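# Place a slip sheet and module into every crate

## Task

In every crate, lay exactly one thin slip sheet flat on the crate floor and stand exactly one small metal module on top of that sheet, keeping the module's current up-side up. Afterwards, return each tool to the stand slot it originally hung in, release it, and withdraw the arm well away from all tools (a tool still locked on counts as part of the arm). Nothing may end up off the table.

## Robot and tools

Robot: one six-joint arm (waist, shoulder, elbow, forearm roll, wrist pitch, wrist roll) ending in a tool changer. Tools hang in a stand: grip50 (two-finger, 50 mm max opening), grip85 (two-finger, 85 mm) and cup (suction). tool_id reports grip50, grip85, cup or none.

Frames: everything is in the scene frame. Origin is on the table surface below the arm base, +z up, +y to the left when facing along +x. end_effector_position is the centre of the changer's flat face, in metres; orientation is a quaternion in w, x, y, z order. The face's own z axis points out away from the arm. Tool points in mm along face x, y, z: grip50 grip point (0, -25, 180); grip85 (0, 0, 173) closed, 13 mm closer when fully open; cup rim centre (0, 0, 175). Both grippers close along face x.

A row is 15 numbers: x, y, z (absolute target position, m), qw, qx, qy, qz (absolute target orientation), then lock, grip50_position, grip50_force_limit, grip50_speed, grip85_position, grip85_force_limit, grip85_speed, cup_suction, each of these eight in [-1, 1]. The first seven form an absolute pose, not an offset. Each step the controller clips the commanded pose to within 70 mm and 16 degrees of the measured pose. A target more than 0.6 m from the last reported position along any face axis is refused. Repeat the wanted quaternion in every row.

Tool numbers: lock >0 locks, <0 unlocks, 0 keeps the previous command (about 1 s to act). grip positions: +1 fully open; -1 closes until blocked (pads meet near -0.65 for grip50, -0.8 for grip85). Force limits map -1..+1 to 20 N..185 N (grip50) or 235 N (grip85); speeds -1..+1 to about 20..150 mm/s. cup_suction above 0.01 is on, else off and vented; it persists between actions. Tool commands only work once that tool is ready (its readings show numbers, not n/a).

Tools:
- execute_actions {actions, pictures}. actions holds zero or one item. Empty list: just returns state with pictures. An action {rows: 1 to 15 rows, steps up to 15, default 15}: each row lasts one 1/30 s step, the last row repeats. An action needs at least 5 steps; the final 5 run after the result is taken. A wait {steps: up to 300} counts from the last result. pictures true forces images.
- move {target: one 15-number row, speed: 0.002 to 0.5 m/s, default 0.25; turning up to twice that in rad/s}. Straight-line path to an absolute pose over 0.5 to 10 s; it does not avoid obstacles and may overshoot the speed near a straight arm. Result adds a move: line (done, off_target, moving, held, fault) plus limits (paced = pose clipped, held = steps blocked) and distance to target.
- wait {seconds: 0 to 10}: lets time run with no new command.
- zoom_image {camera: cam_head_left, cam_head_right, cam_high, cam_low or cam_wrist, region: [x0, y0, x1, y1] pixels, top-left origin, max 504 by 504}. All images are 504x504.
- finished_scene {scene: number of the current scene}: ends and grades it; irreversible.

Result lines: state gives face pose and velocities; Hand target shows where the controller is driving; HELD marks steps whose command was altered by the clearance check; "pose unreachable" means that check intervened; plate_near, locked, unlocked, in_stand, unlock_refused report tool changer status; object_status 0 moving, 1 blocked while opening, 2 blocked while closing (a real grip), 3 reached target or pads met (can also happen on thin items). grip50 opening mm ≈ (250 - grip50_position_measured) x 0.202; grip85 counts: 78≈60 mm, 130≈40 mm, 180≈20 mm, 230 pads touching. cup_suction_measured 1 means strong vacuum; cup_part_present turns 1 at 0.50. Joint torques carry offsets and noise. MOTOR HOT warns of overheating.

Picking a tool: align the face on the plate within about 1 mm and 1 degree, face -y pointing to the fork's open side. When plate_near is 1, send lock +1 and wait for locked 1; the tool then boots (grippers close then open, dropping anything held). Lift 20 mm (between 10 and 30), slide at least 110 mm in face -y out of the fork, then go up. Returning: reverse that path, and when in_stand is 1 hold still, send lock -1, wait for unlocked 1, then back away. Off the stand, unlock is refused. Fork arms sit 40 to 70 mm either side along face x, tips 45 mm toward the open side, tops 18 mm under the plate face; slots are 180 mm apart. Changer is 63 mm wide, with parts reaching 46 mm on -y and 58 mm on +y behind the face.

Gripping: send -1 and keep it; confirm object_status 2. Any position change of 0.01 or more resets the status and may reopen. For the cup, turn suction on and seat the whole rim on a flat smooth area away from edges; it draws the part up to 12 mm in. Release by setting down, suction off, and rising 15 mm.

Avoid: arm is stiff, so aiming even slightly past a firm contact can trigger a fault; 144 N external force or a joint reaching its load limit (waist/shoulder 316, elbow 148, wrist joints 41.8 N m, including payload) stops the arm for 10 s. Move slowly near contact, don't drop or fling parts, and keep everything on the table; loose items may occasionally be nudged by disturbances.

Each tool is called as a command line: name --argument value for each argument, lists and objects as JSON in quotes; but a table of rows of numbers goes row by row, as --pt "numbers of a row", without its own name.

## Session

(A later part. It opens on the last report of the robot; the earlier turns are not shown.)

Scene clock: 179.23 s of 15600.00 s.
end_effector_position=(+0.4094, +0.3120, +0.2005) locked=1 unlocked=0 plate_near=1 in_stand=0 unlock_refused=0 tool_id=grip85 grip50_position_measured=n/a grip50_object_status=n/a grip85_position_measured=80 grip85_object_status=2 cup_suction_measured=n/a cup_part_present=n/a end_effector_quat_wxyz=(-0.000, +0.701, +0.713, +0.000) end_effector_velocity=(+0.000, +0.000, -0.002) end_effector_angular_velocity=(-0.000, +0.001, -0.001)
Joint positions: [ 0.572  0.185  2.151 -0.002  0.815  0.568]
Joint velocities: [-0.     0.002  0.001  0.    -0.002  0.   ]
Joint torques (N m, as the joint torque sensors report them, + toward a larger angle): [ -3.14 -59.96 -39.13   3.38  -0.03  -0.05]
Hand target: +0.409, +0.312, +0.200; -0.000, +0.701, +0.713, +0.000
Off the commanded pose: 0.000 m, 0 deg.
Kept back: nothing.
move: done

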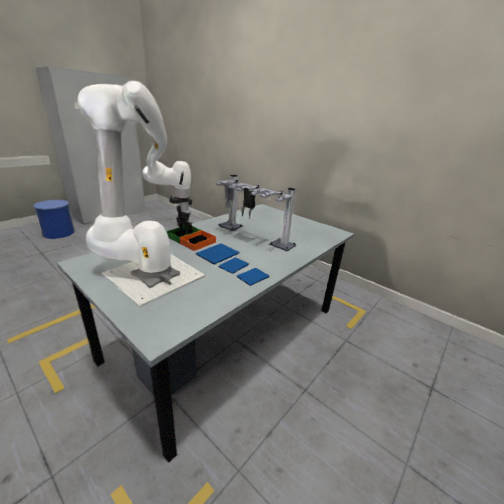

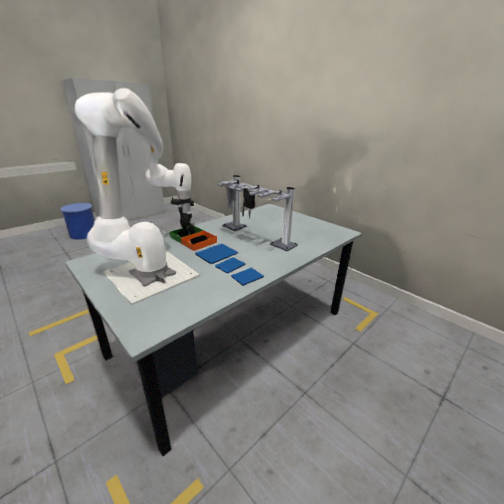

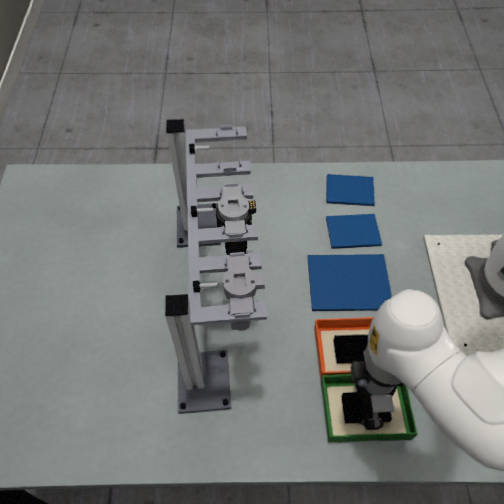

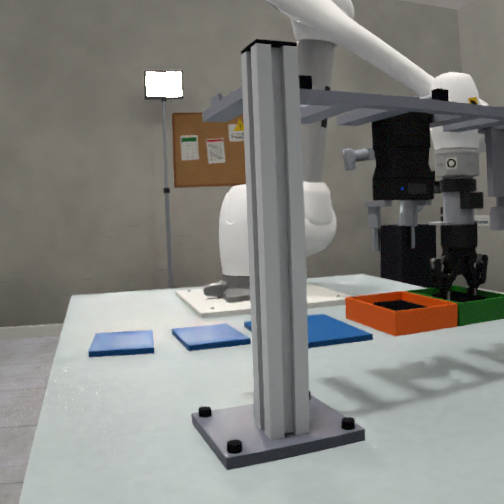

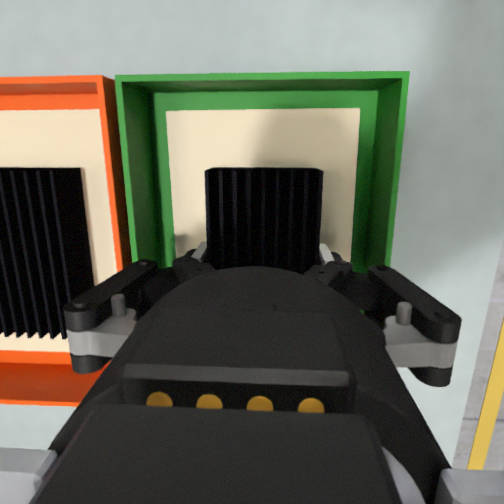

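execute_actions --actions '[{"rows":[[0.4095,0.312,0.1993,0,0.7009,0.7133,0,0,1,0,0,-1,-0.3,-0.5,0]],"steps":14}]'

execute_actions --actions '[{"rows":[[0.4095,0.312,0.1985,0,0.7009,0.7133,0,0,1,0,0,-1,-0.3,-0.5,0]],"steps":14}]'

Scene clock: 179.70 s of 15600.00 s.
end_effector_position=(+0.4095, +0.3120, +0.1993) locked=1 unlocked=0 plate_near=1 in_stand=0 unlock_refused=0 tool_id=grip85 grip50_position_measured=n/a grip50_object_status=n/a grip85_position_measured=80 grip85_object_status=2 cup_suction_measured=n/a cup_part_present=n/a end_effector_quat_wxyz=(-0.000, +0.701, +0.713, +0.000) end_effector_velocity=(+0.000, +0.000, -0.001) end_effector_angular_velocity=(-0.000, +0.001, -0.001)
Joint positions: [ 0.572  0.187  2.152 -0.002  0.812  0.569]
Joint velocities: [ 0.     0.001  0.    -0.    -0.001  0.001]
Joint torques (N m, as the joint torque sensors report them, + toward a larger angle): [ -2.58 -58.75 -38.78   3.61   0.05   0.05]
Steps of this call (steps 1 to 5: nothing new was sent; steps 6 to 14: the first 9 steps of this action). Readings (end_effector_position | what the end effector reports):
6: (+0.4094, +0.3120, +0.2004) | locked=1 unlocked=0 plate_near=1 in_stand=0 unlock_refused=0 tool_id=grip85 grip50_position_measured=n/a grip50_object_status=n/a grip85_position_measured=80 grip85_object_status=2 cup_suction_measured=n/a cup_part_present=n/a
7: (+0.4095, +0.3120, +0.2001) | locked=1 unlocked=0 plate_near=1 in_stand=0 unlock_refused=0 tool_id=grip85 grip50_position_measured=n/a grip50_object_status=n/a grip85_position_measured=80 grip85_object_status=2 cup_suction_measured=n/a cup_part_present=n/a
9: (+0.4095, +0.3120, +0.1996) | locked=1 unlocked=0 plate_near=1 in_stand=0 unlock_refused=0 tool_id=grip85 grip50_position_measured=n/a grip50_object_status=n/a grip85_position_measured=80 grip85_object_status=2 cup_suction_measured=n/a cup_part_present=n/a
13: (+0.4095, +0.3120, +0.1993) | locked=1 unlocked=0 plate_near=1 in_stand=0 unlock_refused=0 tool_id=grip85 grip50_position_measured=n/a grip50_object_status=n/a grip85_position_measured=80 grip85_object_status=2 cup_suction_measured=n/a cup_part_present=n/a
14: the state above

Scene clock: 180.17 s of 15600.00 s.
end_effector_position=(+0.4095, +0.3120, +0.1985) locked=1 unlocked=0 plate_near=1 in_stand=0 unlock_refused=0 tool_id=grip85 grip50_position_measured=n/a grip50_object_status=n/a grip85_position_measured=80 grip85_object_status=2 cup_suction_measured=n/a cup_part_present=n/a end_effector_quat_wxyz=(+0.000, +0.701, +0.713, -0.000) end_effector_velocity=(-0.000, +0.000, +0.000) end_effector_angular_velocity=(+0.000, -0.000, +0.001)
Joint positions: [ 0.572  0.188  2.153 -0.002  0.811  0.569]
Joint velocities: [ 0. -0.  0. -0. -0. -0.]
Joint torques (N m, as the joint torque sensors report them, + toward a larger angle): [ -3.3  -58.93 -38.71   3.43   0.12   0.04]
Off your previous action's commanded pose: 0.000 m, 0 deg at its last step (step 5 of this call).
Steps of this call (steps 1 to 5: the last 5 steps of your previous action; steps 6 to 14: the first 9 steps of this action). Readings (end_effector_position | what the end effector reports):
6: (+0.4095, +0.3120, +0.1993) | locked=1 unlocked=0 plate_near=1 in_stand=0 unlock_refused=0 tool_id=grip85 grip50_position_measured=n/a grip50_object_status=n/a grip85_position_measured=80 grip85_object_status=2 cup_suction_measured=n/a cup_part_present=n/a
7: (+0.4095, +0.3120, +0.1990) | locked=1 unlocked=0 plate_near=1 in_stand=0 unlock_refused=0 tool_id=grip85 grip50_position_measured=n/a grip50_object_status=n/a grip85_position_measured=80 grip85_object_status=2 cup_suction_measured=n/a cup_part_present=n/a
9: (+0.4095, +0.3120, +0.1987) | locked=1 unlocked=0 plate_near=1 in_stand=0 unlock_refused=0 tool_id=grip85 grip50_position_measured=n/a grip50_object_status=n/a grip85_position_measured=80 grip85_object_status=2 cup_suction_measured=n/a cup_part_present=n/a
13: (+0.4095, +0.3120, +0.1985) | locked=1 unlocked=0 plate_near=1 in_stand=0 unlock_refused=0 tool_id=grip85 grip50_position_measured=n/a grip50_object_status=n/a grip85_position_measured=80 grip85_object_status=2 cup_suction_measured=n/a cup_part_present=n/a
14: the state above

execute_actions --actions '[{"rows":[[0.4095,0.312,0.1979,0,0.7009,0.7133,0,0,1,0,0,-1,-0.3,-0.5,0]],"steps":12}]'

Scene clock: 180.57 s of 15600.00 s.
end_effector_position=(+0.4095, +0.3120, +0.1979) locked=1 unlocked=0 plate_near=1 in_stand=0 unlock_refused=0 tool_id=grip85 grip50_position_measured=n/a grip50_object_status=n/a grip85_position_measured=80 grip85_object_status=2 cup_suction_measured=n/a cup_part_present=n/a end_effector_quat_wxyz=(-0.000, +0.701, +0.713, -0.000) end_effector_velocity=(+0.000, +0.000, -0.000) end_effector_angular_velocity=(+0.000, -0.000, +0.000)
Joint positions: [ 0.572  0.189  2.153 -0.002  0.809  0.569]
Joint velocities: [ 0.     0.001  0.     0.    -0.001 -0.   ]
Joint torques (N m, as the joint torque sensors report them, + toward a larger angle): [ -3.9  -58.78 -38.22   3.59  -0.01  -0.03]
Off your previous action's commanded pose: 0.000 m, 0 deg at its last step (step 5 of this call).
Steps of this call (steps 1 to 5: the last 5 steps of your previous action; steps 6 to 12: the first 7 steps of this action). Readings (end_effector_position | what the end effector reports):
6: (+0.4095, +0.3120, +0.1985) | locked=1 unlocked=0 plate_near=1 in_stand=0 unlock_refused=0 tool_id=grip85 grip50_position_measured=n/a grip50_object_status=n/a grip85_position_measured=80 grip85_object_status=2 cup_suction_measured=n/a cup_part_present=n/a
7: (+0.4095, +0.3120, +0.1983) | locked=1 unlocked=0 plate_near=1 in_stand=0 unlock_refused=0 tool_id=grip85 grip50_position_measured=n/a grip50_object_status=n/a grip85_position_measured=80 grip85_object_status=2 cup_suction_measured=n/a cup_part_present=n/a
9: (+0.4095, +0.3120, +0.1980) | locked=1 unlocked=0 plate_near=1 in_stand=0 unlock_refused=0 tool_id=grip85 grip50_position_measured=n/a grip50_object_status=n/a grip85_position_measured=80 grip85_object_status=2 cup_suction_measured=n/a cup_part_present=n/a
12: the state above

execute_actions --actions '[{"rows":[[0.4095,0.312,0.1974,0,0.7009,0.7133,0,0,1,0,0,-1,-0.3,-0.5,0]],"steps":12}]'

Scene clock: 180.97 s of 15600.00 s.
end_effector_position=(+0.4095, +0.3120, +0.1974) locked=1 unlocked=0 plate_near=1 in_stand=0 unlock_refused=0 tool_id=grip85 grip50_position_measured=n/a grip50_object_status=n/a grip85_position_measured=80 grip85_object_status=2 cup_suction_measured=n/a cup_part_present=n/a end_effector_quat_wxyz=(-0.000, +0.701, +0.713, -0.000) end_effector_velocity=(+0.000, +0.000, -0.001) end_effector_angular_velocity=(-0.000, +0.001, +0.000)
Joint positions: [ 0.572  0.189  2.153 -0.002  0.808  0.569]
Joint velocities: [ 0.     0.001 -0.    -0.    -0.    -0.   ]
Joint torques (N m, as the joint torque sensors report them, + toward a larger angle): [ -3.03 -58.5  -38.41   3.37   0.13  -0.13]
Off your previous action's commanded pose: 0.000 m, 0 deg at its last step (step 5 of this call).
Steps of this call (steps 1 to 5: the last 5 steps of your previous action; steps 6 to 12: the first 7 steps of this action). Readings (end_effector_position | what the end effector reports):
6: (+0.4095, +0.3120, +0.1979) | locked=1 unlocked=0 plate_near=1 in_stand=0 unlock_refused=0 tool_id=grip85 grip50_position_measured=n/a grip50_object_status=n/a grip85_position_measured=80 grip85_object_status=2 cup_suction_measured=n/a cup_part_present=n/a
7: (+0.4095, +0.3120, +0.1977) | locked=1 unlocked=0 plate_near=1 in_stand=0 unlock_refused=0 tool_id=grip85 grip50_position_measured=n/a grip50_object_status=n/a grip85_position_measured=80 grip85_object_status=2 cup_suction_measured=n/a cup_part_present=n/a
9: (+0.4095, +0.3120, +0.1975) | locked=1 unlocked=0 plate_near=1 in_stand=0 unlock_refused=0 tool_id=grip85 grip50_position_measured=n/a grip50_object_status=n/a grip85_position_measured=80 grip85_object_status=2 cup_suction_measured=n/a cup_part_present=n/a
12: the state above

Close to contact; release here.

move --target '[0.4095,0.312,0.1974,0,0.7009,0.7133,0,0,1,0,0,0.64,-0.3,-0.5,0]' --speed 0.01

move --target '[0.4095,0.312,0.29,0,0.7009,0.7133,0,0,1,0,0,0.64,-0.3,-0.5,0]' --speed 0.12

Scene clock: 181.90 s of 15600.00 s.
end_effector_position=(+0.4095, +0.3120, +0.1974) locked=1 unlocked=0 plate_near=1 in_stand=0 unlock_refused=0 tool_id=grip85 grip50_position_measured=n/a grip50_object_status=n/a grip85_position_measured=49 grip85_object_status=3 cup_suction_measured=n/a cup_part_present=n/a end_effector_quat_wxyz=(-0.000, +0.701, +0.713, +0.000) end_effector_velocity=(+0.000, +0.000, +0.001) end_effector_angular_velocity=(+0.001, -0.002, -0.000)
Joint positions: [ 0.572  0.189  2.153 -0.002  0.808  0.569]
Joint velocities: [-0.    -0.001 -0.     0.    -0.001  0.   ]
Joint torques (N m, as the joint torque sensors report them, + toward a larger angle): [ -2.75 -56.86 -37.7    3.36  -0.07  -0.1 ]
Hand target: +0.409, +0.312, +0.197; -0.000, +0.701, +0.713, +0.000
Off your previous action's commanded pose: 0.000 m, 0 deg at its last step (step 5 of this call).
Off the commanded pose: 0.000 m, 0 deg.
Kept back: nothing.
move: done

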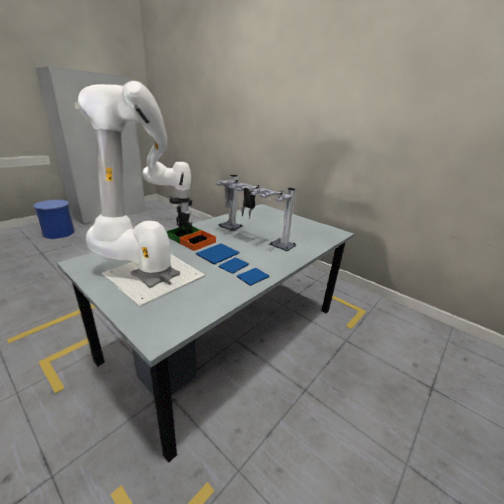

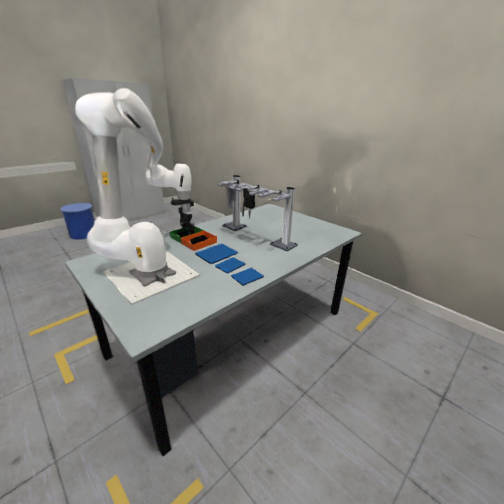

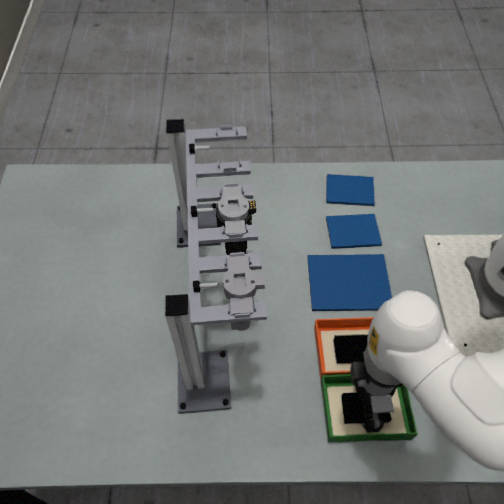

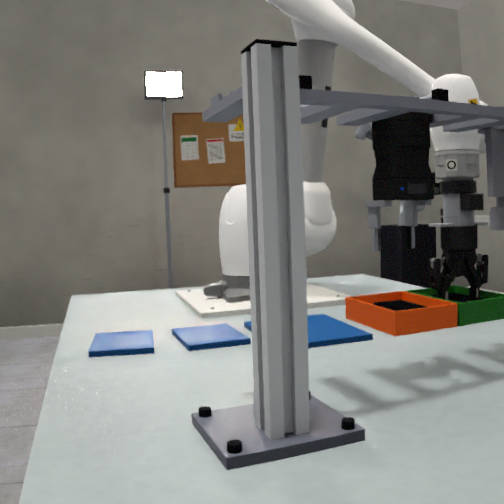

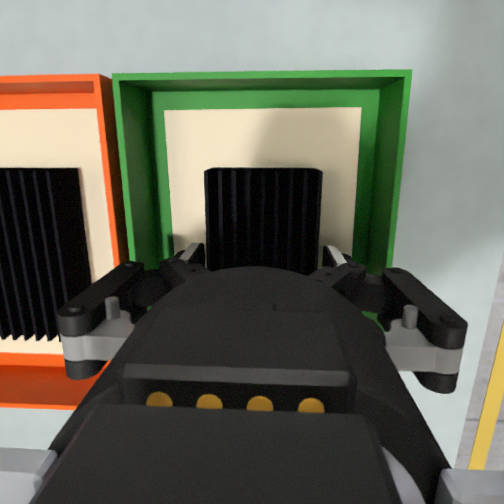

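Scene clock: 183.07 s of 15600.00 s.
end_effector_position=(+0.4096, +0.3120, +0.2900) locked=1 unlocked=0 plate_near=1 in_stand=0 unlock_refused=0 tool_id=grip85 grip50_position_measured=n/a grip50_object_status=n/a grip85_position_measured=49 grip85_object_status=3 cup_suction_measured=n/a cup_part_present=n/a end_effector_quat_wxyz=(+0.000, +0.701, +0.713, -0.000) end_effector_velocity=(-0.000, -0.000, +0.002) end_effector_angular_velocity=(+0.001, -0.001, -0.000)
Joint positions: [ 0.573  0.082  2.069 -0.002  1.     0.569]
Joint velocities: [ 0.    -0.002 -0.001  0.     0.002  0.   ]
Joint torques (N m, as the joint torque sensors report them, + toward a larger angle): [ -3.56 -50.33 -43.8    3.84   0.3    0.07]
Hand target: +0.410, +0.312, +0.290; +0.000, +0.701, +0.713, -0.000
Off the commanded pose: 0.000 m, 0 deg.
Kept back: nothing.
move: done

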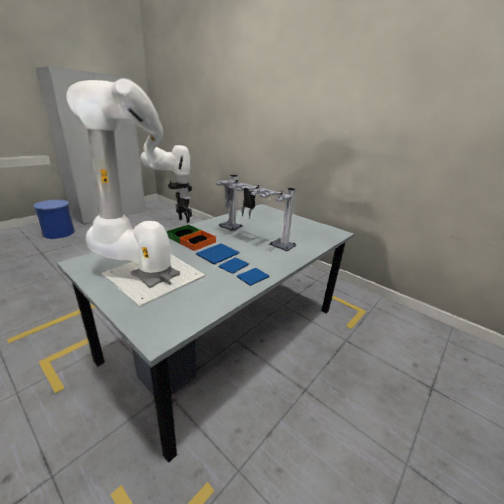

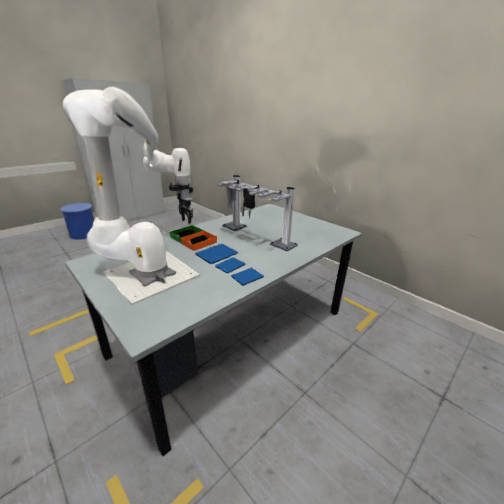

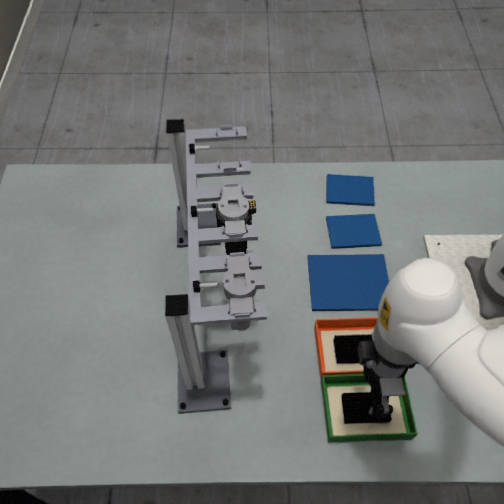

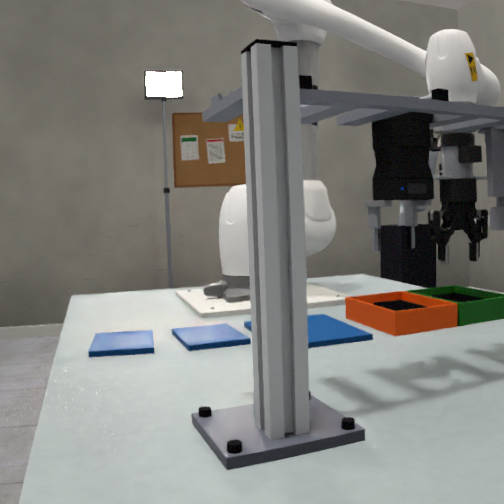

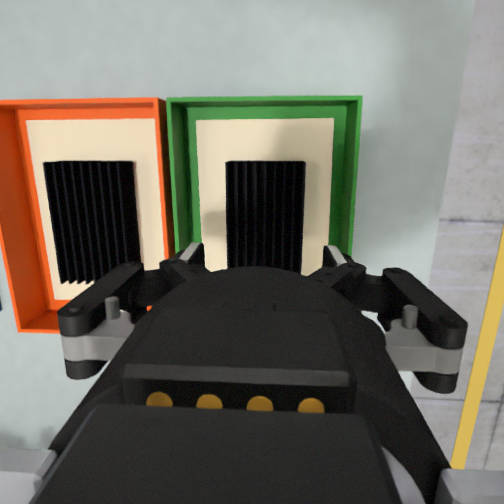

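move --target '[0.5783,-0.1834,0.381,0,0.6852,0.7284,0,0,1,0,0,1,-0.3,0,0]' --speed 0.3

move --target '[0.7080,-0.1755,0.381,0,0.6852,0.7284,0,0,1,0,0,1,-0.3,0,0]' --speed 0.08

Scene clock: 185.70 s of 15600.00 s.
end_effector_position=(+0.5776, -0.1842, +0.3809) locked=1 unlocked=0 plate_near=1 in_stand=0 unlock_refused=0 tool_id=grip85 grip50_position_measured=n/a grip50_object_status=n/a grip85_position_measured=3 grip85_object_status=3 cup_suction_measured=n/a cup_part_present=n/a end_effector_quat_wxyz=(-0.000, +0.685, +0.728, -0.001) end_effector_velocity=(+0.001, -0.001, +0.001) end_effector_angular_velocity=(-0.000, -0.001, -0.000)
Joint positions: [-0.37   0.145  1.809 -0.01   1.193 -0.415]
Joint velocities: [-0.001  0.001 -0.002  0.    -0.    -0.001]
Joint torques (N m, as the joint torque sensors report them, + toward a larger angle): [ -2.89 -64.01 -48.73   4.23   0.07  -0.31]
Hand target: +0.578, -0.184, +0.381; -0.000, +0.685, +0.728, -0.001
Off the commanded pose: 0.001 m, 0 deg.
Kept back: nothing.
move: done

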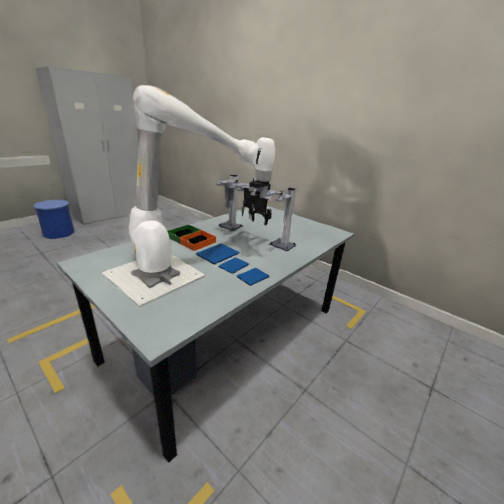

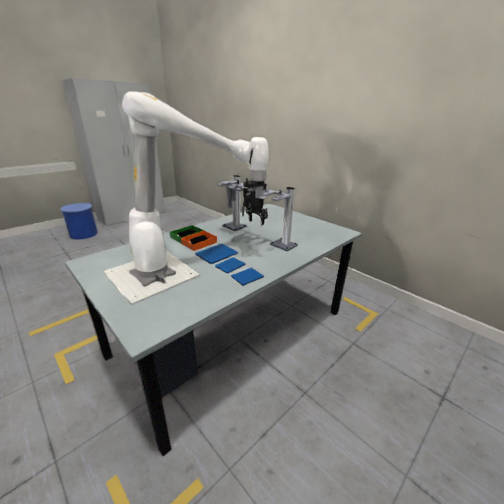

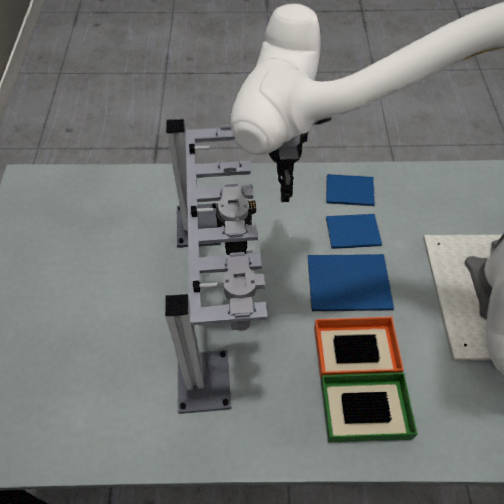

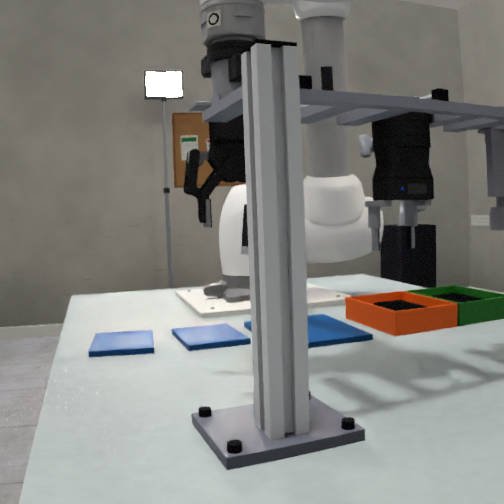

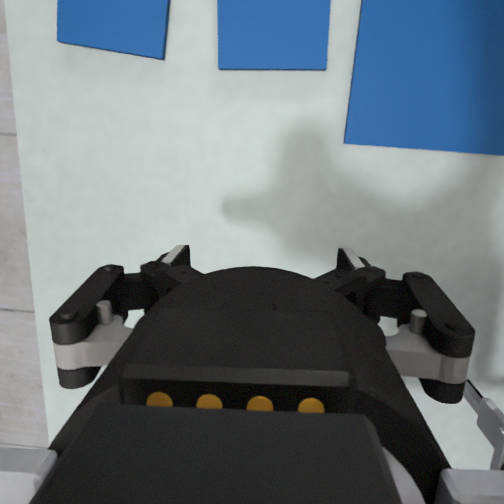

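Scene clock: 187.67 s of 15600.00 s.
end_effector_position=(+0.7079, -0.1756, +0.3808) locked=1 unlocked=0 plate_near=1 in_stand=0 unlock_refused=0 tool_id=grip85 grip50_position_measured=n/a grip50_object_status=n/a grip85_position_measured=3 grip85_object_status=3 cup_suction_measured=n/a cup_part_present=n/a end_effector_quat_wxyz=(+0.000, +0.685, +0.728, +0.000) end_effector_velocity=(+0.001, +0.000, +0.001) end_effector_angular_velocity=(-0.000, -0.002, +0.001)
Joint positions: [-0.297  0.334  1.569 -0.009  1.243 -0.342]
Joint velocities: [ 0.001 -0.    -0.002  0.     0.001  0.   ]
Joint torques (N m, as the joint torque sensors report them, + toward a larger angle): [ -3.3  -85.12 -49.82   4.36   0.11  -0.05]
Hand target: +0.708, -0.176, +0.381; +0.000, +0.685, +0.728, +0.000
Off the commanded pose: 0.000 m, 0 deg.
Kept back: nothing.
move: done

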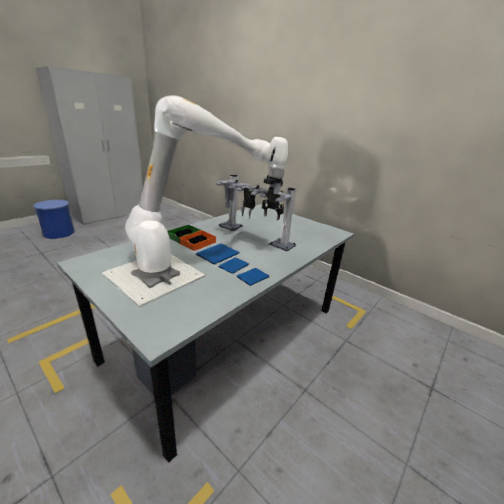

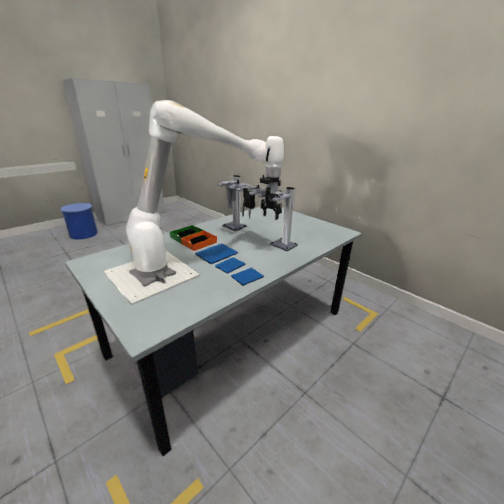

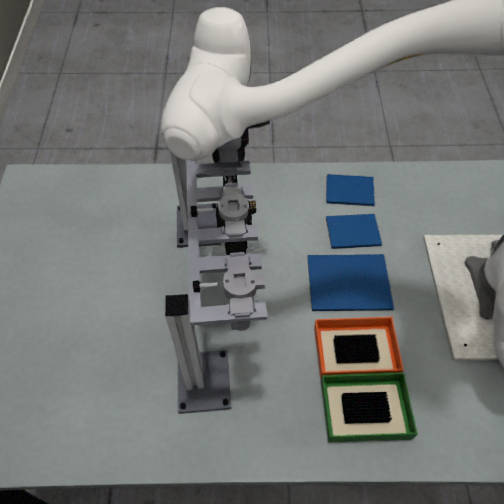

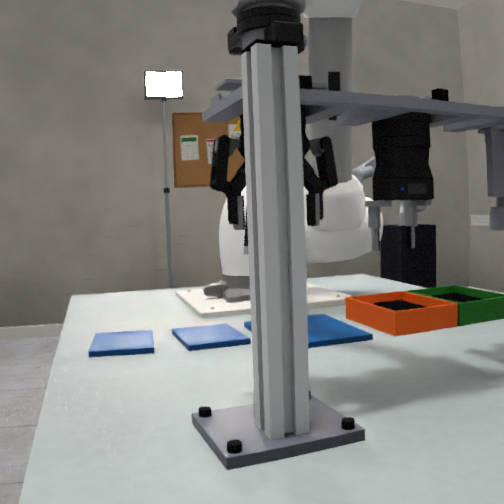

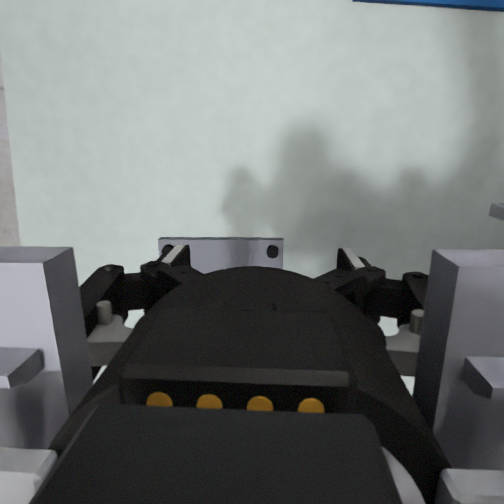

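move --target '[0.7080,-0.1755,0.3635,0,0.6852,0.7284,0,0,1,0,0,1,-0.3,0,0]' --speed 0.02

Scene clock: 189.03 s of 15600.00 s.
end_effector_position=(+0.7080, -0.1755, +0.3636) locked=1 unlocked=0 plate_near=1 in_stand=0 unlock_refused=0 tool_id=grip85 grip50_position_measured=n/a grip50_object_status=n/a grip85_position_measured=3 grip85_object_status=3 cup_suction_measured=n/a cup_part_present=n/a end_effector_quat_wxyz=(-0.000, +0.685, +0.728, +0.000) end_effector_velocity=(-0.000, -0.000, -0.001) end_effector_angular_velocity=(-0.001, +0.002, +0.001)
Joint positions: [-0.297  0.343  1.589 -0.009  1.214 -0.342]
Joint velocities: [-0.     0.001  0.001 -0.001 -0.    -0.001]
Joint torques (N m, as the joint torque sensors report them, + toward a larger angle): [ -3.27 -86.19 -49.25   4.27  -0.01  -0.08]
Hand target: +0.708, -0.175, +0.363; -0.000, +0.685, +0.728, +0.000
Off the commanded pose: 0.000 m, 0 deg.
Kept back: nothing.
move: done

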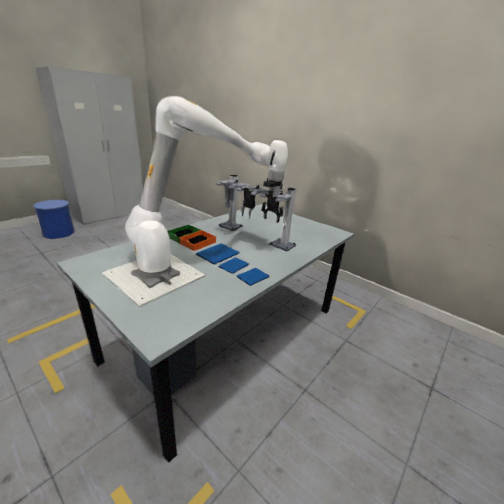

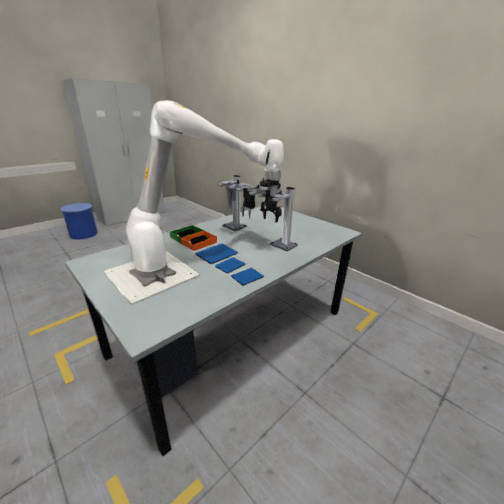

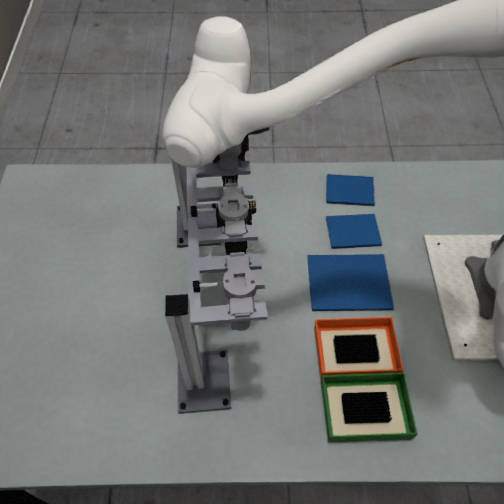

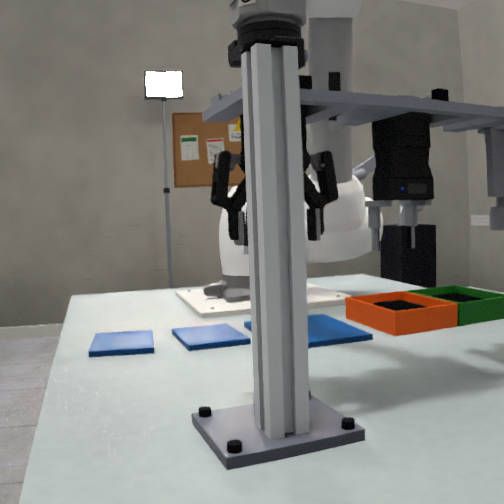

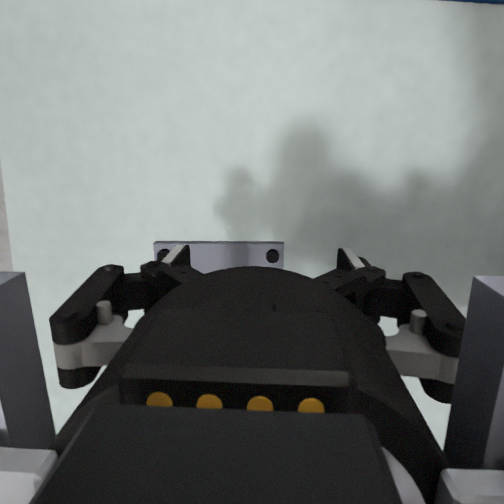

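move --target '[0.7080,-0.1755,0.3615,0,0.6852,0.7284,0,0,1,0,0,1,-0.3,0,0]' --speed 0.004

Scene clock: 190.00 s of 15600.00 s.
end_effector_position=(+0.7080, -0.1755, +0.3615) locked=1 unlocked=0 plate_near=1 in_stand=1 unlock_refused=0 tool_id=grip85 grip50_position_measured=n/a grip50_object_status=n/a grip85_position_measured=3 grip85_object_status=3 cup_suction_measured=n/a cup_part_present=n/a end_effector_quat_wxyz=(-0.000, +0.685, +0.728, +0.000) end_effector_velocity=(-0.000, +0.000, -0.001) end_effector_angular_velocity=(+0.000, +0.001, +0.001)
Joint positions: [-0.297  0.345  1.591 -0.009  1.211 -0.342]
Joint velocities: [ 0.     0.001  0.     0.    -0.    -0.001]
Joint torques (N m, as the joint torque sensors report them, + toward a larger angle): [ -2.83 -85.95 -49.19   4.29  -0.01  -0.07]
Hand target: +0.708, -0.175, +0.361; -0.000, +0.685, +0.728, +0.000
Off the commanded pose: 0.000 m, 0 deg.
Kept back: nothing.
move: done

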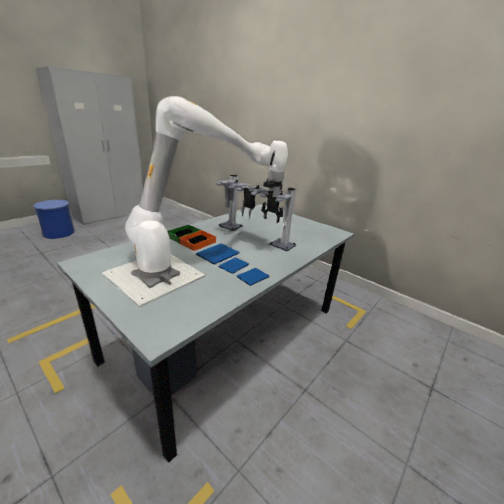

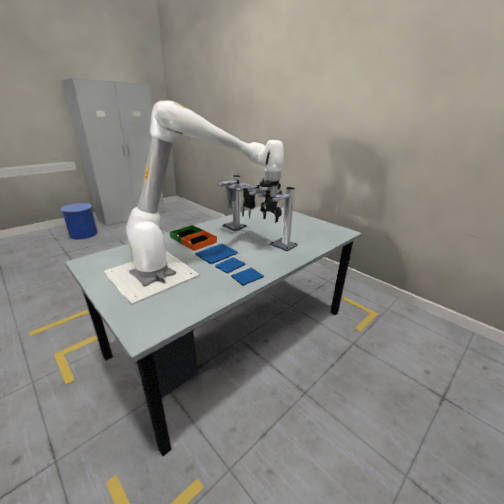

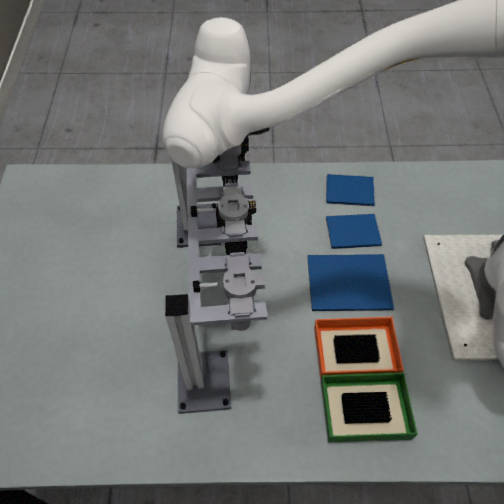

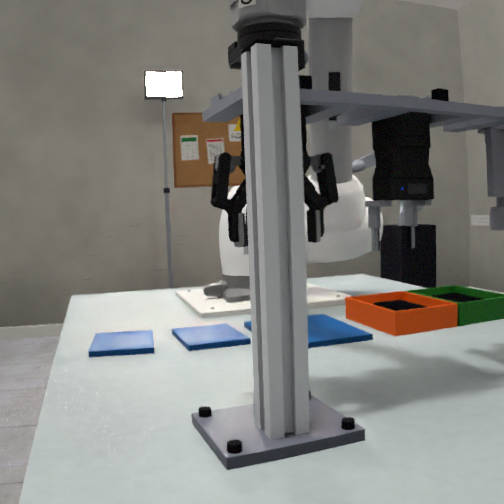

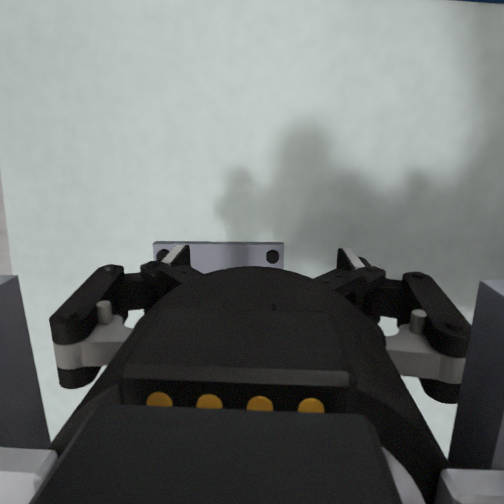

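execute_actions --actions '[{"rows":[[0.7080,-0.1755,0.3614,0,0.6852,0.7284,0,-1,1,0,0,1,-0.3,0,0]],"steps":15}]'

execute_actions --actions '[{"rows":[[0.7080,-0.1755,0.3614,0,0.6852,0.7284,0,-1,1,0,0,1,-0.3,0,0]],"steps":15}]'

execute_actions --actions '[{"rows":[[0.7080,-0.1755,0.3614,0,0.6852,0.7284,0,-1,1,0,0,1,-0.3,0,0]],"steps":12}]'

Scene clock: 190.57 s of 15600.00 s.
end_effector_position=(+0.7080, -0.1755, +0.3613) locked=0 unlocked=0 plate_near=1 in_stand=1 unlock_refused=0 tool_id=none grip50_position_measured=n/a grip50_object_status=n/a grip85_position_measured=n/a grip85_object_status=n/a cup_suction_measured=n/a cup_part_present=n/a end_effector_quat_wxyz=(-0.000, +0.685, +0.728, -0.000) end_effector_velocity=(+0.000, -0.000, -0.001) end_effector_angular_velocity=(+0.000, +0.001, +0.000)
Joint positions: [-0.297  0.345  1.592 -0.009  1.211 -0.342]
Joint velocities: [ 0.     0.001 -0.    -0.    -0.001 -0.   ]
Joint torques (N m, as the joint torque sensors report them, + toward a larger angle): [ -3.19 -85.89 -49.69   4.08   0.06  -0.04]
Steps of this call (steps 1 to 7: nothing new was sent; steps 8 to 17: the first 10 steps of this action). Readings (end_effector_position | what the end effector reports):
8: (+0.7080, -0.1755, +0.3614) | locked=1 unlocked=0 plate_near=1 in_stand=1 unlock_refused=0 tool_id=grip85 grip50_position_measured=n/a grip50_object_status=n/a grip85_position_measured=3 grip85_object_status=3 cup_suction_measured=n/a cup_part_present=n/a
9: (+0.7080, -0.1755, +0.3613) | locked=1 unlocked=0 plate_near=1 in_stand=1 unlock_refused=0 tool_id=grip85 grip50_position_measured=n/a grip50_object_status=n/a grip85_position_measured=3 grip85_object_status=3 cup_suction_measured=n/a cup_part_present=n/a
11: (+0.7080, -0.1755, +0.3613) | locked=1 unlocked=0 plate_near=1 in_stand=1 unlock_refused=0 tool_id=grip85 grip50_position_measured=n/a grip50_object_status=n/a grip85_position_measured=3 grip85_object_status=3 cup_suction_measured=n/a cup_part_present=n/a
15: (+0.7080, -0.1755, +0.3613) | locked=0 unlocked=0 plate_near=1 in_stand=1 unlock_refused=0 tool_id=none grip50_position_measured=n/a grip50_object_status=n/a grip85_position_measured=n/a grip85_object_status=n/a cup_suction_measured=n/a cup_part_present=n/a
17: the state above

Scene clock: 191.07 s of 15600.00 s.
end_effector_position=(+0.7080, -0.1755, +0.3614) locked=0 unlocked=1 plate_near=0 in_stand=1 unlock_refused=0 tool_id=none grip50_position_measured=n/a grip50_object_status=n/a grip85_position_measured=n/a grip85_object_status=n/a cup_suction_measured=n/a cup_part_present=n/a end_effector_quat_wxyz=(+0.000, +0.685, +0.728, -0.000) end_effector_velocity=(-0.000, -0.000, -0.001) end_effector_angular_velocity=(+0.001, +0.002, -0.000)
Joint positions: [-0.297  0.345  1.591 -0.009  1.211 -0.342]
Joint velocities: [-0.     0.001  0.     0.     0.001 -0.   ]
Joint torques (N m, as the joint torque sensors report them, + toward a larger angle): [ -3.53 -76.7  -42.18   4.38   0.     0.01]
Off your previous action's commanded pose: 0.000 m, 0 deg at its last step (step 5 of this call).
Steps of this call (steps 1 to 5: the last 5 steps of your previous action; steps 6 to 15: the first 10 steps of this action). Readings (end_effector_position | what the end effector reports):
6: (+0.7080, -0.1755, +0.3614) | locked=0 unlocked=0 plate_near=0 in_stand=1 unlock_refused=0 tool_id=none grip50_position_measured=n/a grip50_object_status=n/a grip85_position_measured=n/a grip85_object_status=n/a cup_suction_measured=n/a cup_part_present=n/a
7: (+0.7080, -0.1755, +0.3614) | locked=0 unlocked=0 plate_near=0 in_stand=1 unlock_refused=0 tool_id=none grip50_position_measured=n/a grip50_object_status=n/a grip85_position_measured=n/a grip85_object_status=n/a cup_suction_measured=n/a cup_part_present=n/a
9: (+0.7080, -0.1755, +0.3615) | locked=0 unlocked=0 plate_near=0 in_stand=1 unlock_refused=0 tool_id=none grip50_position_measured=n/a grip50_object_status=n/a grip85_position_measured=n/a grip85_object_status=n/a cup_suction_measured=n/a cup_part_present=n/a
13: (+0.7080, -0.1755, +0.3614) | locked=0 unlocked=0 plate_near=0 in_stand=1 unlock_refused=0 tool_id=none grip50_position_measured=n/a grip50_object_status=n/a grip85_position_measured=n/a grip85_object_status=n/a cup_suction_measured=n/a cup_part_present=n/a
15: the state above

Scene clock: 191.47 s of 15600.00 s.
end_effector_position=(+0.7080, -0.1755, +0.3614) locked=0 unlocked=1 plate_near=0 in_stand=1 unlock_refused=0 tool_id=none grip50_position_measured=n/a grip50_object_status=n/a grip85_position_measured=n/a grip85_object_status=n/a cup_suction_measured=n/a cup_part_present=n/a end_effector_quat_wxyz=(+0.000, +0.685, +0.728, +0.000) end_effector_velocity=(-0.000, -0.000, +0.001) end_effector_angular_velocity=(-0.000, -0.001, -0.000)
Joint positions: [-0.297  0.345  1.591 -0.009  1.211 -0.342]
Joint velocities: [-0.    -0.001  0.     0.    -0.001  0.   ]
Joint torques (N m, as the joint torque sensors report them, + toward a larger angle): [ -2.97 -76.51 -42.05   4.32  -0.03   0.03]
Off your previous action's commanded pose: 0.000 m, 0 deg at its last step (step 5 of this call).
Steps of this call (steps 1 to 5: the last 5 steps of your previous action; steps 6 to 12: the first 7 steps of this action). Readings (end_effector_position | what the end effector reports):
6: (+0.7080, -0.1755, +0.3614) | locked=0 unlocked=1 plate_near=0 in_stand=1 unlock_refused=0 tool_id=none grip50_position_measured=n/a grip50_object_status=n/a grip85_position_measured=n/a grip85_object_status=n/a cup_suction_measured=n/a cup_part_present=n/a
7: (+0.7080, -0.1755, +0.3614) | locked=0 unlocked=1 plate_near=0 in_stand=1 unlock_refused=0 tool_id=none grip50_position_measured=n/a grip50_object_status=n/a grip85_position_measured=n/a grip85_object_status=n/a cup_suction_measured=n/a cup_part_present=n/a
9: (+0.7080, -0.1755, +0.3614) | locked=0 unlocked=1 plate_near=0 in_stand=1 unlock_refused=0 tool_id=none grip50_position_measured=n/a grip50_object_status=n/a grip85_position_measured=n/a grip85_object_status=n/a cup_suction_measured=n/a cup_part_present=n/a
12: the state above


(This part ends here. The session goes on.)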